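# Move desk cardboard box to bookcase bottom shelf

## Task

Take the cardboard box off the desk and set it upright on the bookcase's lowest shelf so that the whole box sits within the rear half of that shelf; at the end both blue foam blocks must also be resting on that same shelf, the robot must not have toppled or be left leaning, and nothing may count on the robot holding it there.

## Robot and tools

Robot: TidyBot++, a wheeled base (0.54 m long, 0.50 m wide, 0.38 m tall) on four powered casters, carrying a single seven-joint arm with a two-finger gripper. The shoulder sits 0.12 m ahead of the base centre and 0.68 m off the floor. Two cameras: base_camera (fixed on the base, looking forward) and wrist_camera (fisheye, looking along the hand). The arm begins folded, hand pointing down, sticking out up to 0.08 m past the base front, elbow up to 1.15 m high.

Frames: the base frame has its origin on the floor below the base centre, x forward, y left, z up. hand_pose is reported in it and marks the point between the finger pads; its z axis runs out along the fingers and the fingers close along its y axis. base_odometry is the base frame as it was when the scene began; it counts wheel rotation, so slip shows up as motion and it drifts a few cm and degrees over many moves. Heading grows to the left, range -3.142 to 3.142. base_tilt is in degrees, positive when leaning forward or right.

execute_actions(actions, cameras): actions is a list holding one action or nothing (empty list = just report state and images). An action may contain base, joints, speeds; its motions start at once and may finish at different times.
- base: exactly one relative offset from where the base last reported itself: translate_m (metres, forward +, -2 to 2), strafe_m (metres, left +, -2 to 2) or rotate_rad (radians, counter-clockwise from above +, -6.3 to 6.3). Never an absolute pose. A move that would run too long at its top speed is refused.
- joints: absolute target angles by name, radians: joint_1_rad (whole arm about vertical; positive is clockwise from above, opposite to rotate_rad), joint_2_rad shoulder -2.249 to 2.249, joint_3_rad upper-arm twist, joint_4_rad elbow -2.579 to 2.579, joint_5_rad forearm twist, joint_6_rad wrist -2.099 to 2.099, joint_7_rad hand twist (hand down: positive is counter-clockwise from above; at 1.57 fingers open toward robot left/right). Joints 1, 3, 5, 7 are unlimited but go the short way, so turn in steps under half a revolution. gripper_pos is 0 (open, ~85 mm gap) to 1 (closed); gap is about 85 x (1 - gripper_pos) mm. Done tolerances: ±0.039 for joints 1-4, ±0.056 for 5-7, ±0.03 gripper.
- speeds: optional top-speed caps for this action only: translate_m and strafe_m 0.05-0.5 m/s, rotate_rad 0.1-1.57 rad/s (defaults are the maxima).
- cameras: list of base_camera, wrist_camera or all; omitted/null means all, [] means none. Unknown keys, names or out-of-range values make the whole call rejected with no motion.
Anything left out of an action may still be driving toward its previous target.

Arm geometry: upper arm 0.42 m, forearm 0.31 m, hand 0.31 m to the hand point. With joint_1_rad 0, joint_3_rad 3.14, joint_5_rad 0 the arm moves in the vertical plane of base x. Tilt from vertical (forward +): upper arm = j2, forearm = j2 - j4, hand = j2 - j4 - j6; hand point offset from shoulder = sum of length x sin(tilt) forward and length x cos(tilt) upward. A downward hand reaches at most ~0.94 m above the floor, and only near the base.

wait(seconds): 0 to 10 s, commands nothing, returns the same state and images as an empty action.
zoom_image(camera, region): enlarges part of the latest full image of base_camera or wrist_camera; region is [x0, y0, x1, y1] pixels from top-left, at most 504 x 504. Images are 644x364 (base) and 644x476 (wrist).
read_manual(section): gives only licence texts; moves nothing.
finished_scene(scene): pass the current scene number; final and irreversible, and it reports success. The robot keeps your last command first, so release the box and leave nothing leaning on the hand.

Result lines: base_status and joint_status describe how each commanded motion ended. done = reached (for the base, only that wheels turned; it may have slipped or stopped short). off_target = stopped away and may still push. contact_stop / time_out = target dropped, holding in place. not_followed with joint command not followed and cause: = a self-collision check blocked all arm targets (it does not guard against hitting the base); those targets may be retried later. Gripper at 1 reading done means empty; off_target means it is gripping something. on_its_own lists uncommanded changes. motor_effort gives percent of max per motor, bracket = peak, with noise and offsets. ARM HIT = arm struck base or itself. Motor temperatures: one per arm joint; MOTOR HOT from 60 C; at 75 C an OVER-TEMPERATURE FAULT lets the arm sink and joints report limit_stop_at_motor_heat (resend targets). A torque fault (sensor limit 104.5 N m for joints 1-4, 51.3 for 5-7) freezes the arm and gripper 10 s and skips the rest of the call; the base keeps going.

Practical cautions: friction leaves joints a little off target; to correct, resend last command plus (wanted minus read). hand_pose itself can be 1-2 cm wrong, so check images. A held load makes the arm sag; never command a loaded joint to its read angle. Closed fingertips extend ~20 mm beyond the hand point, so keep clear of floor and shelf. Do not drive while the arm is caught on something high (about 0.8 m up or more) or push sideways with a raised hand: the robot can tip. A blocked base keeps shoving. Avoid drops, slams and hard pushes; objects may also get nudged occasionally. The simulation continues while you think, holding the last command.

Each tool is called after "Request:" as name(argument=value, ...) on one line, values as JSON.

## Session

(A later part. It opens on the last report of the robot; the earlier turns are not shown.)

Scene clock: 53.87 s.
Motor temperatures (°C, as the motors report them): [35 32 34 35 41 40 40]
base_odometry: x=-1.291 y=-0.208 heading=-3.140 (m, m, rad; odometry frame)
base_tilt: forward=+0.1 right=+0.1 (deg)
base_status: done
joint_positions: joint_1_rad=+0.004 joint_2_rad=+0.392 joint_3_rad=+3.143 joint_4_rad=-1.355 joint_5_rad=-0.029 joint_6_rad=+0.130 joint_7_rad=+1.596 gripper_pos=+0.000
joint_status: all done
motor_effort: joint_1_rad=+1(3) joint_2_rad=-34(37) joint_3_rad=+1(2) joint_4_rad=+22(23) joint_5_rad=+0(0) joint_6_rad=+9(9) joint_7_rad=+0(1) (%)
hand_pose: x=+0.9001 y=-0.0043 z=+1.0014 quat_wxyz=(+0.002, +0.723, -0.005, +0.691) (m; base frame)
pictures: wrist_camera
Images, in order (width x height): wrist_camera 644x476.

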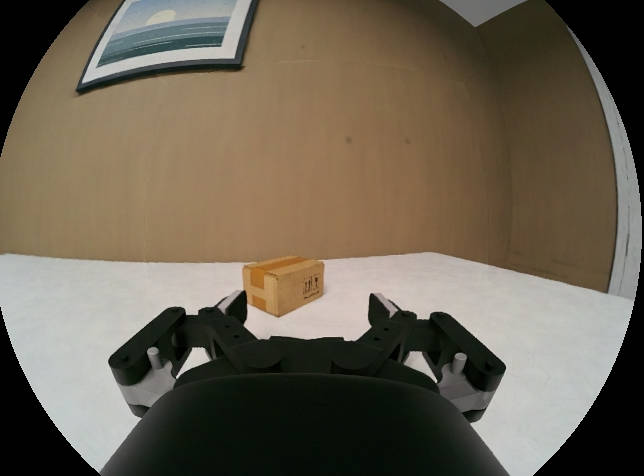

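Request:
execute_actions(actions=[{"base":{"strafe_m":0.06}}], cameras=[])

Request:
execute_actions(actions=[{"base":{"translate_m":0.08},"speeds":{"translate_m":0.05}}], cameras=["wrist_camera"])

Request:
execute_actions(actions=[{"base":{"strafe_m":-0.05},"speeds":{"strafe_m":0.05}}], cameras=["wrist_camera"])

Scene clock: 56.17 s.
Motor temperatures (°C, as the motors report them): [35 32 34 35 41 40 40]
base_odometry: x=-1.291 y=-0.268 heading=-3.140 (m, m, rad; odometry frame)
base_tilt: forward=+0.1 right=+0.1 (deg)
base_status: done
joint_positions: joint_1_rad=-0.004 joint_2_rad=+0.392 joint_3_rad=+3.143 joint_4_rad=-1.355 joint_5_rad=-0.029 joint_6_rad=+0.129 joint_7_rad=+1.596 gripper_pos=+0.000
joint_status: not commanded
motor_effort: joint_1_rad=+1(3) joint_2_rad=-32(35) joint_3_rad=+1(1) joint_4_rad=+21(22) joint_5_rad=+0(0) joint_6_rad=+9(8) joint_7_rad=+0(1) (%)
hand_pose: x=+0.9001 y=+0.0023 z=+1.0013 quat_wxyz=(-0.001, +0.723, -0.002, +0.690) (m; base frame)
pictures: none
No camera images: the call's "cameras" was empty. Leave "cameras" out to get every camera's image.

Scene clock: 58.20 s.
Motor temperatures (°C, as the motors report them): [35 32 34 35 41 40 40]
base_odometry: x=-1.371 y=-0.269 heading=-3.140 (m, m, rad; odometry frame)
base_tilt: forward=+0.1 right=+0.1 (deg)
base_status: done
joint_positions: joint_1_rad=-0.004 joint_2_rad=+0.392 joint_3_rad=+3.143 joint_4_rad=-1.355 joint_5_rad=-0.029 joint_6_rad=+0.129 joint_7_rad=+1.596 gripper_pos=+0.000
joint_status: not commanded
motor_effort: joint_1_rad=+1(1) joint_2_rad=-32(36) joint_3_rad=+1(0) joint_4_rad=+21(23) joint_5_rad=-1(1) joint_6_rad=+9(9) joint_7_rad=+0(0) (%)
hand_pose: x=+0.9001 y=+0.0023 z=+1.0012 quat_wxyz=(-0.001, +0.723, -0.002, +0.690) (m; base frame)
pictures: wrist_camera
Images, in order (width x height): wrist_camera 644x476.

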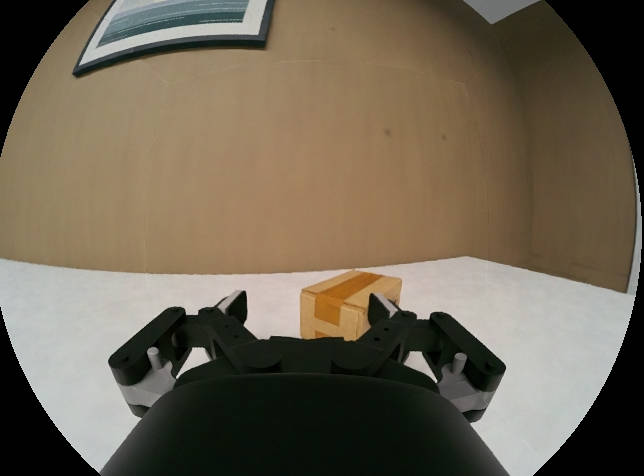

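Scene clock: 59.63 s.
Motor temperatures (°C, as the motors report them): [35 32 34 35 41 40 40]
base_odometry: x=-1.371 y=-0.219 heading=-3.139 (m, m, rad; odometry frame)
base_tilt: forward=+0.1 right=+0.2 (deg)
base_status: done
joint_positions: joint_1_rad=-0.002 joint_2_rad=+0.392 joint_3_rad=+3.143 joint_4_rad=-1.355 joint_5_rad=-0.029 joint_6_rad=+0.129 joint_7_rad=+1.596 gripper_pos=+0.000
joint_status: not commanded
motor_effort: joint_1_rad=+1(5) joint_2_rad=-32(34) joint_3_rad=+1(4) joint_4_rad=+21(23) joint_5_rad=-1(1) joint_6_rad=+9(8) joint_7_rad=+0(0) (%)
hand_pose: x=+0.9001 y=+0.0013 z=+1.0012 quat_wxyz=(+0.000, +0.723, -0.002, +0.690) (m; base frame)
pictures: wrist_camera
Images, in order (width x height): wrist_camera 644x476.

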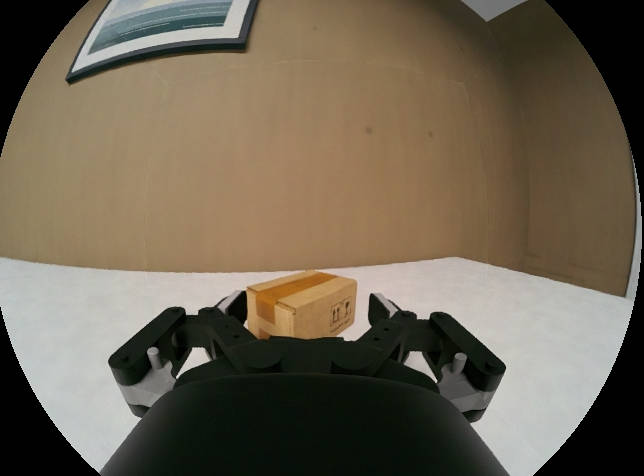

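Request:
execute_actions(actions=[{"base":{"strafe_m":0.025},"speeds":{"strafe_m":0.05}}], cameras=[])

Request:
execute_actions(actions=[{"base":{"translate_m":0.05},"speeds":{"translate_m":0.05}}], cameras=["wrist_camera"])

Request:
execute_actions(actions=[{"joints":{"gripper_pos":1}}], cameras=["wrist_camera"])

Scene clock: 61.37 s.
Motor temperatures (°C, as the motors report them): [35 32 34 35 41 40 40]
base_odometry: x=-1.371 y=-0.244 heading=-3.140 (m, m, rad; odometry frame)
base_tilt: forward=+0.1 right=+0.1 (deg)
base_status: done
joint_positions: joint_1_rad=-0.002 joint_2_rad=+0.392 joint_3_rad=+3.143 joint_4_rad=-1.355 joint_5_rad=-0.029 joint_6_rad=+0.128 joint_7_rad=+1.596 gripper_pos=+0.000
joint_status: not commanded
motor_effort: joint_1_rad=+1(4) joint_2_rad=-34(37) joint_3_rad=+1(0) joint_4_rad=+22(24) joint_5_rad=-1(1) joint_6_rad=+9(10) joint_7_rad=+0(0) (%)
hand_pose: x=+0.9002 y=+0.0007 z=+1.0010 quat_wxyz=(+0.000, +0.724, -0.002, +0.690) (m; base frame)
pictures: none
No camera images: the call's "cameras" was empty. Leave "cameras" out to get every camera's image.

Scene clock: 62.80 s.
Motor temperatures (°C, as the motors report them): [35 32 34 35 41 40 40]
base_odometry: x=-1.421 y=-0.244 heading=-3.140 (m, m, rad; odometry frame)
base_tilt: forward=+0.1 right=+0.1 (deg)
base_status: done
joint_positions: joint_1_rad=-0.002 joint_2_rad=+0.392 joint_3_rad=+3.143 joint_4_rad=-1.355 joint_5_rad=-0.029 joint_6_rad=+0.128 joint_7_rad=+1.596 gripper_pos=+0.000
joint_status: not commanded
motor_effort: joint_1_rad=+1(2) joint_2_rad=-32(35) joint_3_rad=+2(0) joint_4_rad=+22(23) joint_5_rad=+0(0) joint_6_rad=+8(9) joint_7_rad=+0(0) (%)
hand_pose: x=+0.9002 y=+0.0007 z=+1.0008 quat_wxyz=(+0.000, +0.724, -0.002, +0.690) (m; base frame)
pictures: wrist_camera
Images, in order (width x height): wrist_camera 644x476.

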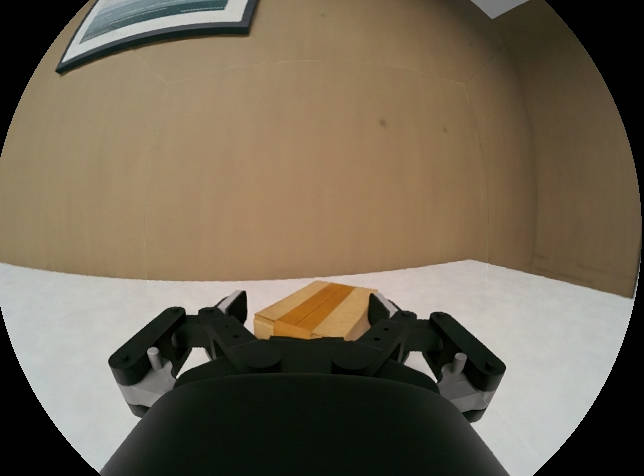

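Scene clock: 63.90 s.
Motor temperatures (°C, as the motors report them): [35 32 34 35 41 40 40]
base_odometry: x=-1.421 y=-0.244 heading=-3.140 (m, m, rad; odometry frame)
base_tilt: forward=+0.1 right=+0.1 (deg)
base_status: not commanded
joint_positions: joint_1_rad=-0.002 joint_2_rad=+0.392 joint_3_rad=+3.143 joint_4_rad=-1.354 joint_5_rad=-0.029 joint_6_rad=+0.128 joint_7_rad=+1.596 gripper_pos=+0.222
joint_status: gripper_pos off_target (ended at +0.222, target +1.000)
motor_effort: joint_1_rad=+1(0) joint_2_rad=-31(34) joint_3_rad=+1(0) joint_4_rad=+21(22) joint_5_rad=-1(0) joint_6_rad=+8(9) joint_7_rad=+1(1) (%)
hand_pose: x=+0.9003 y=+0.0007 z=+1.0009 quat_wxyz=(+0.000, +0.724, -0.003, +0.690) (m; base frame)
pictures: wrist_camera
Images, in order (width x height): wrist_camera 644x476.

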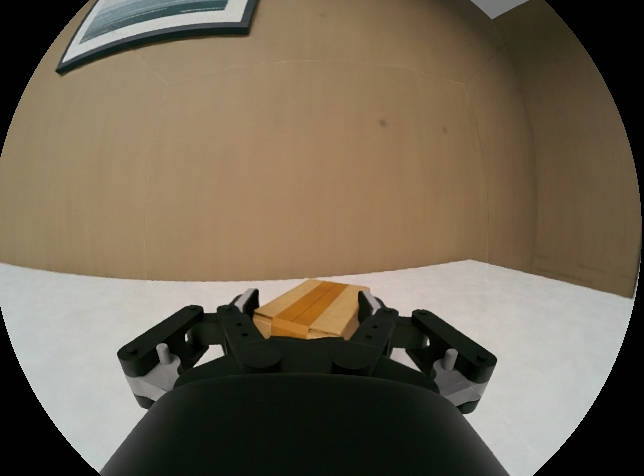

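Request:
execute_actions(actions=[{"joints":{"joint_2_rad":0.3}}], cameras=[])

Request:
execute_actions(actions=[{"base":{"translate_m":-1.2}}], cameras=["wrist_camera"])

Request:
execute_actions(actions=[{"base":{"rotate_rad":3.14},"joints":{"joint_2_rad":0.3,"joint_4_rad":-1.9,"joint_6_rad":0.3},"speeds":{"rotate_rad":0.8}}])

Scene clock: 65.73 s.
Motor temperatures (°C, as the motors report them): [35 32 34 35 41 40 40]
base_odometry: x=-1.421 y=-0.244 heading=-3.140 (m, m, rad; odometry frame)
base_tilt: forward=+0.1 right=+0.1 (deg)
base_status: not commanded
joint_positions: joint_1_rad=-0.002 joint_2_rad=+0.313 joint_3_rad=+3.143 joint_4_rad=-1.356 joint_5_rad=-0.029 joint_6_rad=+0.124 joint_7_rad=+1.596 gripper_pos=+0.222
joint_status: all done
motor_effort: joint_1_rad=+1(0) joint_2_rad=-31(37) joint_3_rad=+2(1) joint_4_rad=+23(24) joint_5_rad=+0(0) joint_6_rad=+10(11) joint_7_rad=+0(0) (%)
hand_pose: x=+0.8728 y=+0.0007 z=+1.0589 quat_wxyz=(+0.000, +0.698, -0.003, +0.716) (m; base frame)
pictures: none
No camera images: the call's "cameras" was empty. Leave "cameras" out to get every camera's image.

Scene clock: 69.50 s.
Motor temperatures (°C, as the motors report them): [35 33 34 36 41 40 40]
base_odometry: x=-0.221 y=-0.242 heading=-3.140 (m, m, rad; odometry frame)
base_tilt: forward=+0.1 right=+0.1 (deg)
base_status: done
joint_positions: joint_1_rad=-0.001 joint_2_rad=+0.311 joint_3_rad=+3.143 joint_4_rad=-1.356 joint_5_rad=-0.029 joint_6_rad=+0.122 joint_7_rad=+1.596 gripper_pos=+0.222
joint_status: not commanded
motor_effort: joint_1_rad=+1(3) joint_2_rad=-32(36) joint_3_rad=+2(2) joint_4_rad=+23(25) joint_5_rad=-1(0) joint_6_rad=+10(11) joint_7_rad=+0(1) (%)
hand_pose: x=+0.8718 y=+0.0004 z=+1.0602 quat_wxyz=(+0.000, +0.698, -0.003, +0.716) (m; base frame)
pictures: wrist_camera
Images, in order (width x height): wrist_camera 644x476.

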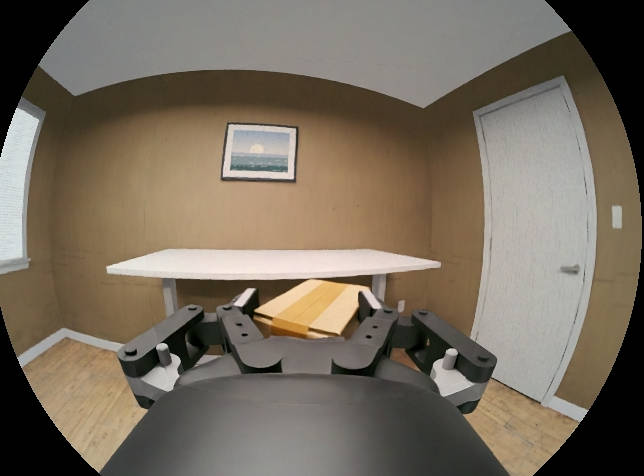

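Scene clock: 74.43 s.
Motor temperatures (°C, as the motors report them): [35 33 34 36 41 40 40]
base_odometry: x=-0.221 y=-0.242 heading=-0.002 (m, m, rad; odometry frame)
base_tilt: forward=+0.1 right=+0.1 (deg)
base_status: done
joint_positions: joint_1_rad=-0.005 joint_2_rad=+0.311 joint_3_rad=+3.141 joint_4_rad=-1.890 joint_5_rad=-0.029 joint_6_rad=+0.269 joint_7_rad=+1.596 gripper_pos=+0.222
joint_status: all done
motor_effort: joint_1_rad=+1(4) joint_2_rad=-28(33) joint_3_rad=+1(2) joint_4_rad=+19(24) joint_5_rad=-1(1) joint_6_rad=+9(10) joint_7_rad=+0(0) (%)
hand_pose: x=+0.7930 y=+0.0024 z=+0.7875 quat_wxyz=(+0.001, +0.822, -0.002, +0.569) (m; base frame)
pictures: base_camera, wrist_camera
Images, in order (width x height): base_camera 644x364, wrist_camera 644x476.

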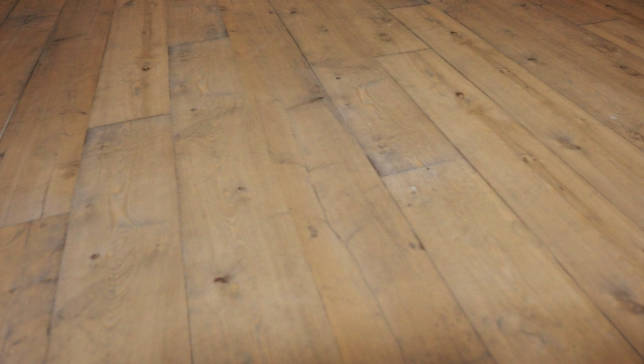

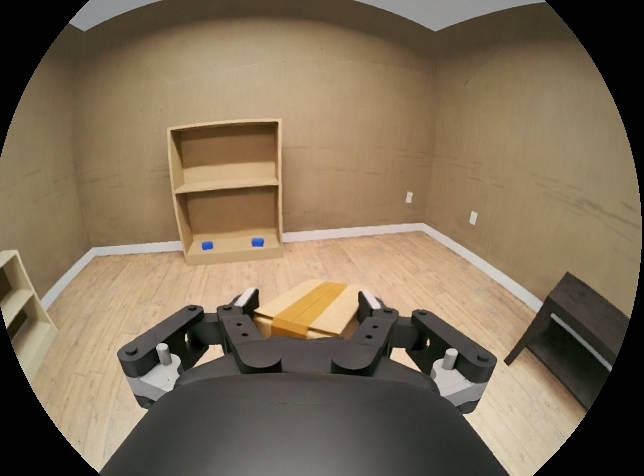

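Request:
execute_actions(actions=[{"base":{"rotate_rad":0.27},"joints":{"joint_2_rad":2.15,"joint_4_rad":-0.7,"joint_6_rad":1.3}}], cameras=[])

Request:
execute_actions(actions=[{"base":{"strafe_m":0.17}}], cameras=[])

Request:
execute_actions(actions=[{"base":{"translate_m":0.8}}])

Scene clock: 78.90 s.
Motor temperatures (°C, as the motors report them): [35 33 34 36 41 40 40]
base_odometry: x=-0.221 y=-0.242 heading=+0.267 (m, m, rad; odometry frame)
base_tilt: forward=+0.1 right=+0.2 (deg)
base_status: done
joint_positions: joint_1_rad=-0.004 joint_2_rad=+2.144 joint_3_rad=+3.136 joint_4_rad=-0.722 joint_5_rad=-0.029 joint_6_rad=+1.268 joint_7_rad=+1.596 gripper_pos=+0.222
joint_status: all done
motor_effort: joint_1_rad=+1(6) joint_2_rad=-39(49) joint_3_rad=+0(2) joint_4_rad=+11(20) joint_5_rad=+0(1) joint_6_rad=+10(11) joint_7_rad=+0(0) (%)
hand_pose: x=+0.8694 y=-0.0043 z=+0.1428 quat_wxyz=(+0.014, +0.717, -0.006, +0.697) (m; base frame)
pictures: none
No camera images: the call's "cameras" was empty. Leave "cameras" out to get every camera's image.

Scene clock: 80.40 s.
Motor temperatures (°C, as the motors report them): [35 33 34 36 41 40 40]
base_odometry: x=-0.267 y=-0.078 heading=+0.269 (m, m, rad; odometry frame)
base_tilt: forward=+0.1 right=+0.1 (deg)
base_status: done
joint_positions: joint_1_rad=-0.007 joint_2_rad=+2.144 joint_3_rad=+3.136 joint_4_rad=-0.722 joint_5_rad=-0.029 joint_6_rad=+1.268 joint_7_rad=+1.596 gripper_pos=+0.222
joint_status: not commanded
motor_effort: joint_1_rad=+1(3) joint_2_rad=-39(39) joint_3_rad=+1(0) joint_4_rad=+10(11) joint_5_rad=-1(1) joint_6_rad=+10(9) joint_7_rad=+0(1) (%)
hand_pose: x=+0.8694 y=-0.0021 z=+0.1429 quat_wxyz=(+0.013, +0.717, -0.005, +0.697) (m; base frame)
pictures: none
No camera images: the call's "cameras" was empty. Leave "cameras" out to get every camera's image.

Scene clock: 83.33 s.
Motor temperatures (°C, as the motors report them): [35 33 34 36 41 40 40]
base_odometry: x=+0.504 y=+0.136 heading=+0.269 (m, m, rad; odometry frame)
base_tilt: forward=+0.1 right=+0.1 (deg)
base_status: done
joint_positions: joint_1_rad=-0.006 joint_2_rad=+2.149 joint_3_rad=+3.136 joint_4_rad=-0.716 joint_5_rad=-0.029 joint_6_rad=+1.269 joint_7_rad=+1.596 gripper_pos=+0.222
joint_status: not commanded
motor_effort: joint_1_rad=+1(2) joint_2_rad=-38(41) joint_3_rad=+1(1) joint_4_rad=+10(12) joint_5_rad=-1(0) joint_6_rad=+10(10) joint_7_rad=+0(0) (%)
hand_pose: x=+0.8680 y=-0.0026 z=+0.1412 quat_wxyz=(+0.013, +0.716, -0.005, +0.698) (m; base frame)
pictures: base_camera, wrist_camera
Images, in order (width x height): base_camera 644x364, wrist_camera 644x476.

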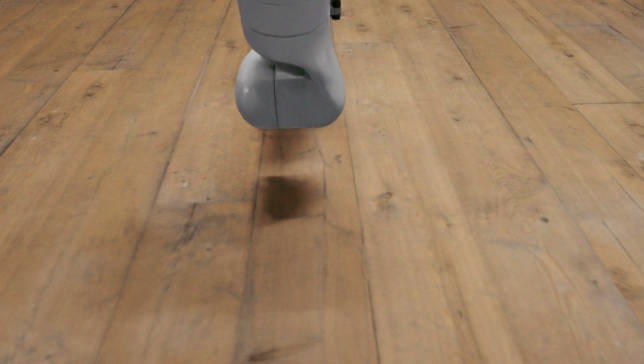

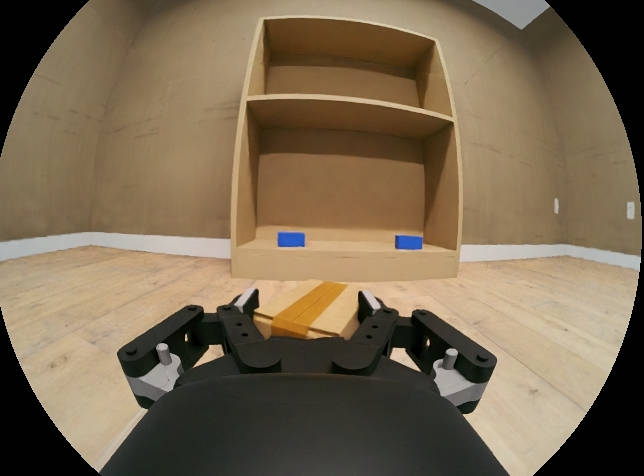

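Request:
execute_actions(actions=[{"base":{"strafe_m":-0.12},"joints":{"joint_2_rad":1.93,"joint_4_rad":-0.85,"joint_6_rad":1.25}}], cameras=[])

Request:
execute_actions(actions=[{"base":{"translate_m":0.4}}], cameras=["wrist_camera"])

Scene clock: 85.70 s.
Motor temperatures (°C, as the motors report them): [35 33 34 36 41 40 40]
base_odometry: x=+0.537 y=+0.020 heading=+0.270 (m, m, rad; odometry frame)
base_tilt: forward=+0.1 right=+0.2 (deg)
base_status: done
joint_positions: joint_1_rad=+0.005 joint_2_rad=+1.933 joint_3_rad=+3.136 joint_4_rad=-0.840 joint_5_rad=-0.029 joint_6_rad=+1.267 joint_7_rad=+1.596 gripper_pos=+0.222
joint_status: all done
motor_effort: joint_1_rad=+1(3) joint_2_rad=-43(44) joint_3_rad=+1(0) joint_4_rad=+12(13) joint_5_rad=-1(0) joint_6_rad=+10(12) joint_7_rad=+0(0) (%)
hand_pose: x=+0.9363 y=-0.0111 z=+0.2598 quat_wxyz=(+0.016, +0.684, -0.009, +0.729) (m; base frame)
pictures: none
No camera images: the call's "cameras" was empty. Leave "cameras" out to get every camera's image.

Scene clock: 87.77 s.
Motor temperatures (°C, as the motors report them): [35 33 34 35 41 40 40]
base_odometry: x=+0.923 y=+0.126 heading=+0.269 (m, m, rad; odometry frame)
base_tilt: forward=+0.1 right=+0.1 (deg)
base_status: done
joint_positions: joint_1_rad=+0.005 joint_2_rad=+1.933 joint_3_rad=+3.136 joint_4_rad=-0.843 joint_5_rad=-0.029 joint_6_rad=+1.266 joint_7_rad=+1.596 gripper_pos=+0.222
joint_status: not commanded
motor_effort: joint_1_rad=+1(3) joint_2_rad=-44(47) joint_3_rad=+1(1) joint_4_rad=+12(14) joint_5_rad=-1(0) joint_6_rad=+10(10) joint_7_rad=+0(0) (%)
hand_pose: x=+0.9353 y=-0.0108 z=+0.2579 quat_wxyz=(+0.016, +0.685, -0.009, +0.728) (m; base frame)
pictures: wrist_camera
Images, in order (width x height): wrist_camera 644x476.

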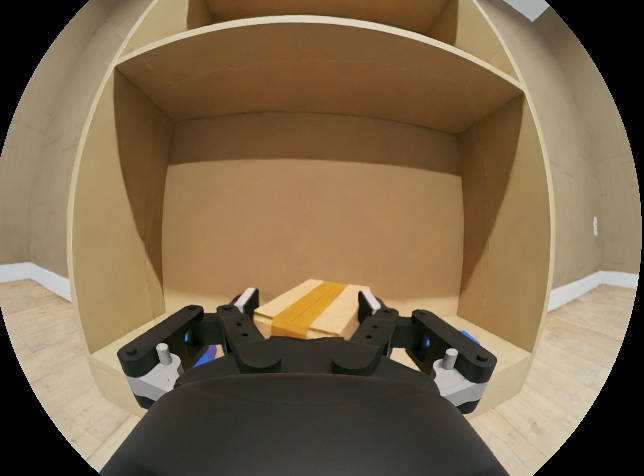

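Request:
execute_actions(actions=[{"base":{"translate_m":0.17},"joints":{"joint_6_rad":1.31},"speeds":{"translate_m":0.08}}])

Scene clock: 90.93 s.
Motor temperatures (°C, as the motors report them): [35 33 34 35 41 40 40]
base_odometry: x=+1.087 y=+0.171 heading=+0.268 (m, m, rad; odometry frame)
base_tilt: forward=+0.1 right=+0.1 (deg)
base_status: done
joint_positions: joint_1_rad=+0.004 joint_2_rad=+1.934 joint_3_rad=+3.136 joint_4_rad=-0.844 joint_5_rad=-0.029 joint_6_rad=+1.282 joint_7_rad=+1.596 gripper_pos=+0.222
joint_status: all done
motor_effort: joint_1_rad=+1(5) joint_2_rad=-43(46) joint_3_rad=+1(0) joint_4_rad=+12(13) joint_5_rad=+0(1) joint_6_rad=+9(11) joint_7_rad=+0(1) (%)
hand_pose: x=+0.9343 y=-0.0103 z=+0.2616 quat_wxyz=(+0.016, +0.680, -0.009, +0.733) (m; base frame)
pictures: base_camera, wrist_camera
Images, in order (width x height): base_camera 644x364, wrist_camera 644x476.

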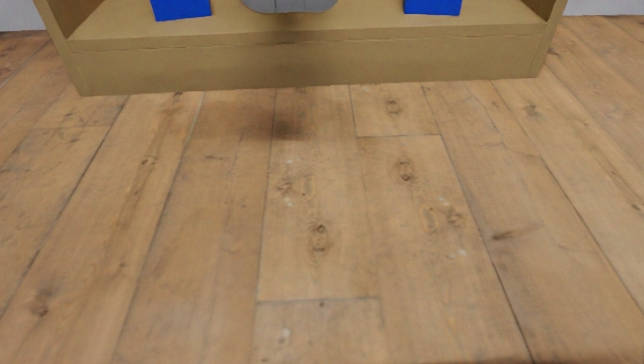

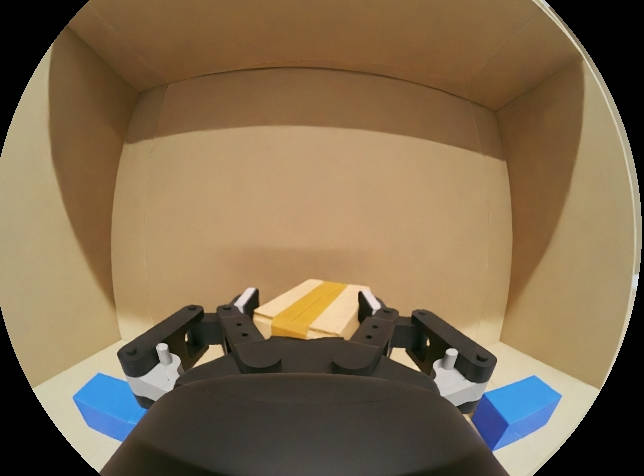

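Request:
execute_actions(actions=[{"joints":{"joint_2_rad":2.1,"joint_4_rad":-0.73,"joint_6_rad":1.3}}])

Request:
execute_actions(actions=[{"base":{"translate_m":0.1},"speeds":{"translate_m":0.06}}])

Scene clock: 93.87 s.
Motor temperatures (°C, as the motors report them): [35 33 34 35 41 40 40]
base_odometry: x=+1.087 y=+0.171 heading=+0.268 (m, m, rad; odometry frame)
base_tilt: forward=+0.1 right=+0.1 (deg)
base_status: not commanded
joint_positions: joint_1_rad=+0.004 joint_2_rad=+2.112 joint_3_rad=+3.136 joint_4_rad=-0.748 joint_5_rad=-0.029 joint_6_rad=+1.282 joint_7_rad=+1.596 gripper_pos=+0.222
joint_status: all done
motor_effort: joint_1_rad=+1(1) joint_2_rad=-39(44) joint_3_rad=+1(1) joint_4_rad=+11(13) joint_5_rad=+0(0) joint_6_rad=+10(11) joint_7_rad=+0(0) (%)
hand_pose: x=+0.8783 y=-0.0104 z=+0.1610 quat_wxyz=(+0.017, +0.710, -0.009, +0.704) (m; base frame)
pictures: base_camera, wrist_camera
Images, in order (width x height): base_camera 644x364, wrist_camera 644x476.

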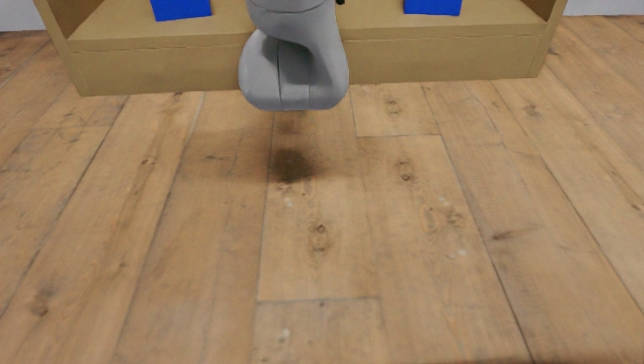

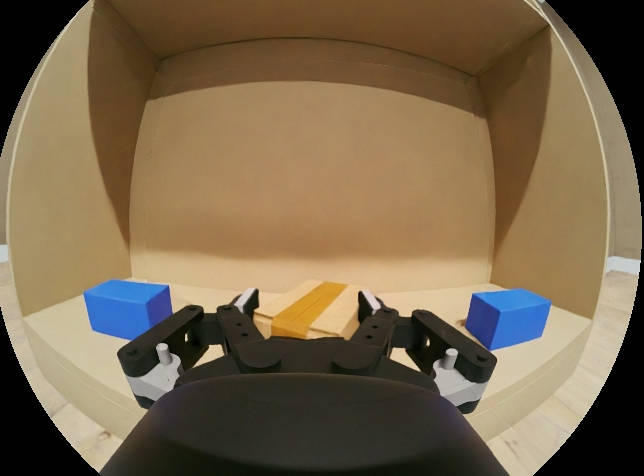

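Scene clock: 95.97 s.
Motor temperatures (°C, as the motors report them): [35 33 34 35 41 40 40]
base_odometry: x=+1.184 y=+0.198 heading=+0.268 (m, m, rad; odometry frame)
base_tilt: forward=+0.1 right=+0.1 (deg)
base_status: done
joint_positions: joint_1_rad=+0.004 joint_2_rad=+2.112 joint_3_rad=+3.136 joint_4_rad=-0.747 joint_5_rad=-0.029 joint_6_rad=+1.282 joint_7_rad=+1.596 gripper_pos=+0.222
joint_status: not commanded
motor_effort: joint_1_rad=+1(4) joint_2_rad=-39(42) joint_3_rad=+1(0) joint_4_rad=+10(12) joint_5_rad=-1(0) joint_6_rad=+10(10) joint_7_rad=-1(1) (%)
hand_pose: x=+0.8786 y=-0.0100 z=+0.1615 quat_wxyz=(+0.016, +0.709, -0.008, +0.705) (m; base frame)
pictures: base_camera, wrist_camera
Images, in order (width x height): base_camera 644x364, wrist_camera 644x476.

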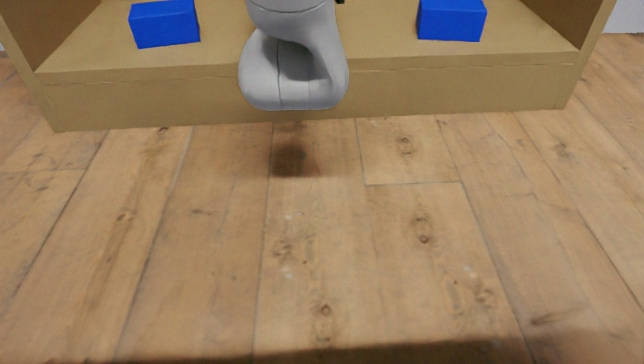

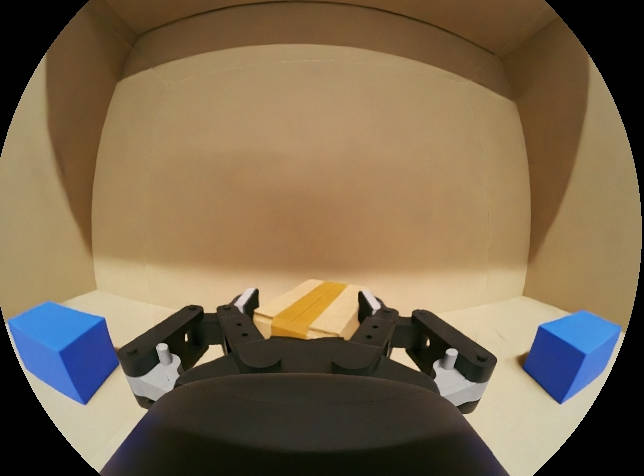

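Request:
execute_actions(actions=[{"base":{"translate_m":0.04},"joints":{"joint_6_rad":1.24},"speeds":{"translate_m":0.05}}], cameras=["wrist_camera"])

Request:
execute_actions(actions=[{"joints":{"gripper_pos":0}}], cameras=["wrist_camera"])

Request:
execute_actions(actions=[{"base":{"translate_m":-0.12},"speeds":{"translate_m":0.1}}])

Scene clock: 97.87 s.
Motor temperatures (°C, as the motors report them): [35 33 34 35 41 40 40]
base_odometry: x=+1.222 y=+0.208 heading=+0.267 (m, m, rad; odometry frame)
base_tilt: forward=+0.1 right=+0.1 (deg)
base_status: done
joint_positions: joint_1_rad=+0.003 joint_2_rad=+2.120 joint_3_rad=+3.136 joint_4_rad=-0.751 joint_5_rad=-0.029 joint_6_rad=+1.269 joint_7_rad=+1.592 gripper_pos=+0.222
joint_status: all done
motor_effort: joint_1_rad=+1(4) joint_2_rad=-42(49) joint_3_rad=+1(0) joint_4_rad=+13(20) joint_5_rad=-1(1) joint_6_rad=+7(10) joint_7_rad=+1(1) (%)
hand_pose: x=+0.8729 y=-0.0096 z=+0.1496 quat_wxyz=(+0.015, +0.718, -0.009, +0.696) (m; base frame)
pictures: wrist_camera
Images, in order (width x height): wrist_camera 644x476.

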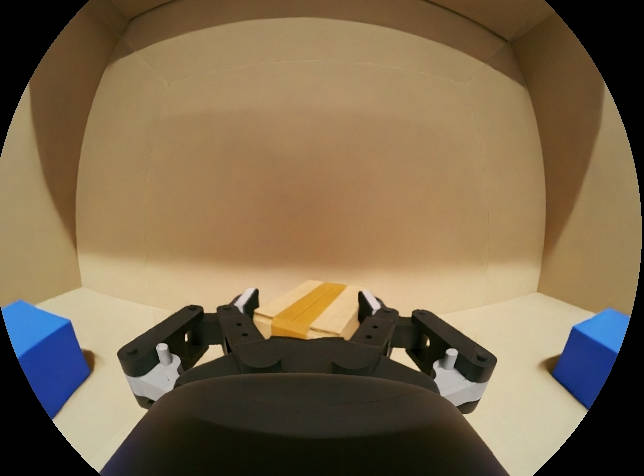

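Scene clock: 99.07 s.
Motor temperatures (°C, as the motors report them): [35 33 34 35 41 40 40]
base_odometry: x=+1.222 y=+0.208 heading=+0.267 (m, m, rad; odometry frame)
base_tilt: forward=+0.1 right=+0.1 (deg)
base_status: not commanded
joint_positions: joint_1_rad=+0.003 joint_2_rad=+2.110 joint_3_rad=+3.136 joint_4_rad=-0.743 joint_5_rad=-0.029 joint_6_rad=+1.264 joint_7_rad=+1.592 gripper_pos=+0.000
joint_status: all done
motor_effort: joint_1_rad=+1(1) joint_2_rad=-38(42) joint_3_rad=+1(1) joint_4_rad=+10(13) joint_5_rad=-1(0) joint_6_rad=+9(9) joint_7_rad=+0(0) (%)
hand_pose: x=+0.8805 y=-0.0096 z=+0.1584 quat_wxyz=(+0.015, +0.714, -0.009, +0.700) (m; base frame)
pictures: wrist_camera
Images, in order (width x height): wrist_camera 644x476.

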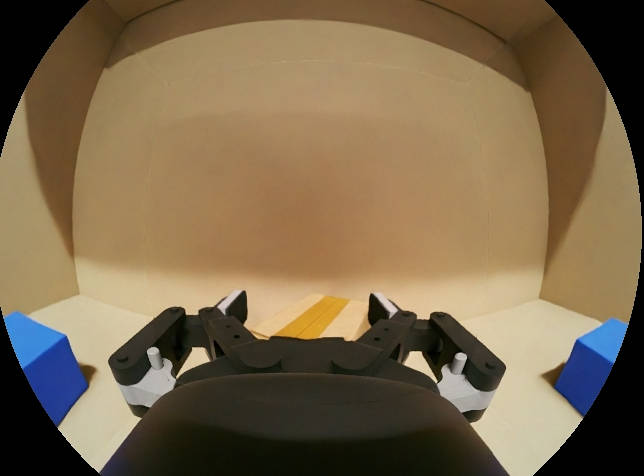

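Scene clock: 100.80 s.
Motor temperatures (°C, as the motors report them): [35 33 34 35 41 40 40]
base_odometry: x=+1.106 y=+0.176 heading=+0.267 (m, m, rad; odometry frame)
base_tilt: forward=+0.1 right=+0.1 (deg)
base_status: done
joint_positions: joint_1_rad=+0.003 joint_2_rad=+2.107 joint_3_rad=+3.136 joint_4_rad=-0.742 joint_5_rad=-0.029 joint_6_rad=+1.263 joint_7_rad=+1.592 gripper_pos=+0.000
joint_status: not commanded
motor_effort: joint_1_rad=+1(5) joint_2_rad=-38(41) joint_3_rad=+1(0) joint_4_rad=+10(11) joint_5_rad=-1(0) joint_6_rad=+9(9) joint_7_rad=+1(0) (%)
hand_pose: x=+0.8824 y=-0.0094 z=+0.1611 quat_wxyz=(+0.015, +0.712, -0.009, +0.702) (m; base frame)
pictures: base_camera, wrist_camera
Images, in order (width x height): base_camera 644x364, wrist_camera 644x476.

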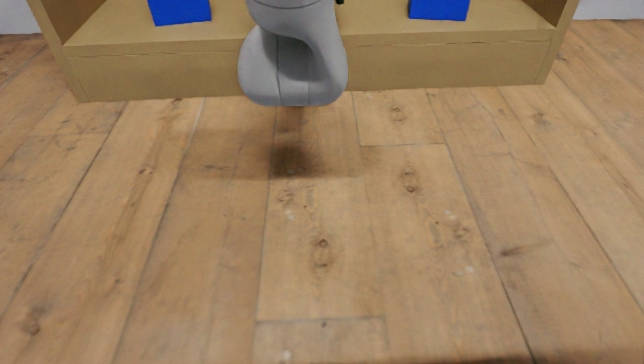

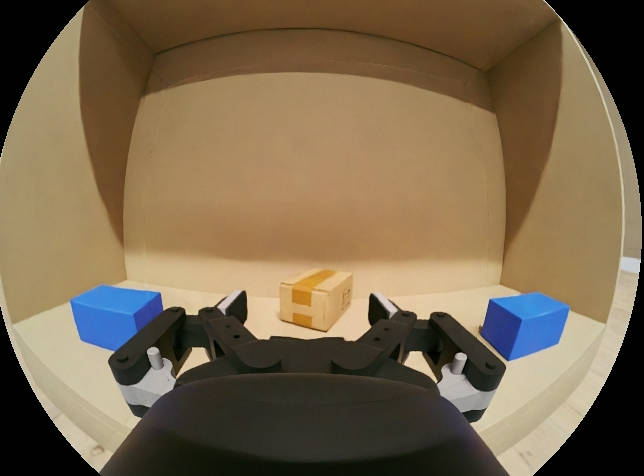

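Request:
execute_actions(actions=[{"joints":{"gripper_pos":1,"joint_2_rad":2.13}}], cameras=[])

Request:
execute_actions(actions=[{"base":{"translate_m":0.13},"speeds":{"translate_m":0.05}}], cameras=["wrist_camera"])

Request:
execute_actions(actions=[{"base":{"translate_m":-0.2}}])

Scene clock: 102.53 s.
Motor temperatures (°C, as the motors report them): [35 33 34 35 41 40 40]
base_odometry: x=+1.106 y=+0.176 heading=+0.267 (m, m, rad; odometry frame)
base_tilt: forward=+0.1 right=+0.1 (deg)
base_status: not commanded
joint_positions: joint_1_rad=+0.003 joint_2_rad=+2.117 joint_3_rad=+3.136 joint_4_rad=-0.742 joint_5_rad=-0.029 joint_6_rad=+1.263 joint_7_rad=+1.592 gripper_pos=+0.999
joint_status: all done
motor_effort: joint_1_rad=+1(1) joint_2_rad=-38(39) joint_3_rad=+1(1) joint_4_rad=+10(10) joint_5_rad=+0(0) joint_6_rad=+9(9) joint_7_rad=+0(0) (%)
hand_pose: x=+0.8771 y=-0.0094 z=+0.1534 quat_wxyz=(+0.015, +0.716, -0.009, +0.698) (m; base frame)
pictures: none
No camera images: the call's "cameras" was empty. Leave "cameras" out to get every camera's image.

Scene clock: 108.00 s.
Motor temperatures (°C, as the motors report them): [35 34 34 35 41 40 40]
base_odometry: x=+1.229 y=+0.209 heading=+0.268 (m, m, rad; odometry frame)
base_tilt: forward=+0.0 right=+0.1 (deg)
base_status: translate_m time_out (by the wheels' count: +0.127 of +0.130)
joint_positions: joint_1_rad=+0.003 joint_2_rad=+2.159 joint_3_rad=+3.136 joint_4_rad=-0.825 joint_5_rad=-0.029 joint_6_rad=+1.405 joint_7_rad=+1.592 gripper_pos=+0.999
joint_status: not commanded
motor_effort: joint_1_rad=+0(4) joint_2_rad=-42(45) joint_3_rad=+2(1) joint_4_rad=+26(29) joint_5_rad=+1(1) joint_6_rad=-14(21) joint_7_rad=+0(0) (%)
hand_pose: x=+0.8298 y=-0.0094 z=+0.1355 quat_wxyz=(+0.017, +0.710, -0.008, +0.704) (m; base frame)
pictures: wrist_camera
Images, in order (width x height): wrist_camera 644x476.

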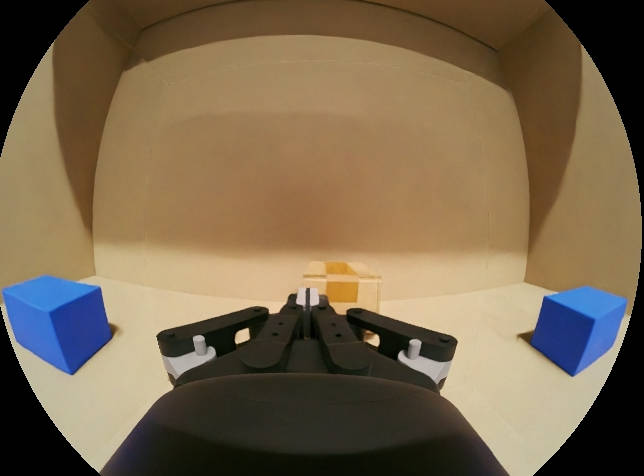

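not run: a stop came earlier in this reply.

Box is pushed against the back.

Request:
execute_actions(actions=[{"base":{"translate_m":-0.25}}])

Request:
finished_scene(scene=1)

Scene clock: 110.50 s.
Motor temperatures (°C, as the motors report them): [35 34 34 35 41 40 40]
base_odometry: x=+0.988 y=+0.143 heading=+0.268 (m, m, rad; odometry frame)
base_tilt: forward=+0.1 right=+0.1 (deg)
base_status: done
joint_positions: joint_1_rad=+0.002 joint_2_rad=+2.132 joint_3_rad=+3.136 joint_4_rad=-0.728 joint_5_rad=-0.029 joint_6_rad=+1.258 joint_7_rad=+1.592 gripper_pos=+0.999
joint_status: not commanded
motor_effort: joint_1_rad=+1(1) joint_2_rad=-38(43) joint_3_rad=+1(0) joint_4_rad=+10(23) joint_5_rad=+0(1) joint_6_rad=+8(16) joint_7_rad=+0(0) (%)
hand_pose: x=+0.8739 y=-0.0084 z=+0.1467 quat_wxyz=(+0.014, +0.718, -0.009, +0.696) (m; base frame)
pictures: base_camera, wrist_camera
Images, in order (width x height): base_camera 644x364, wrist_camera 644x476.

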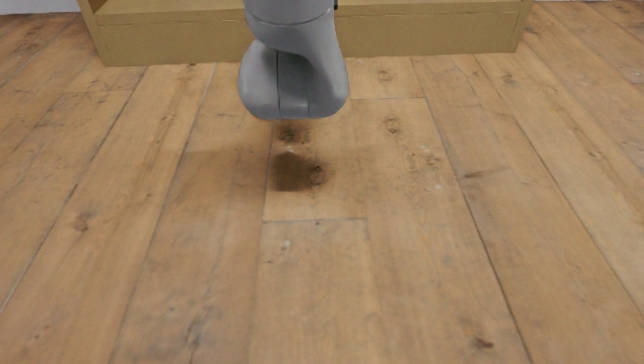

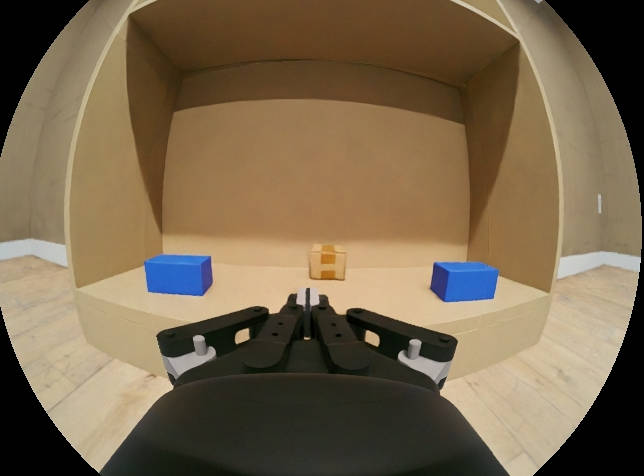

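The scene is finished: the task was done.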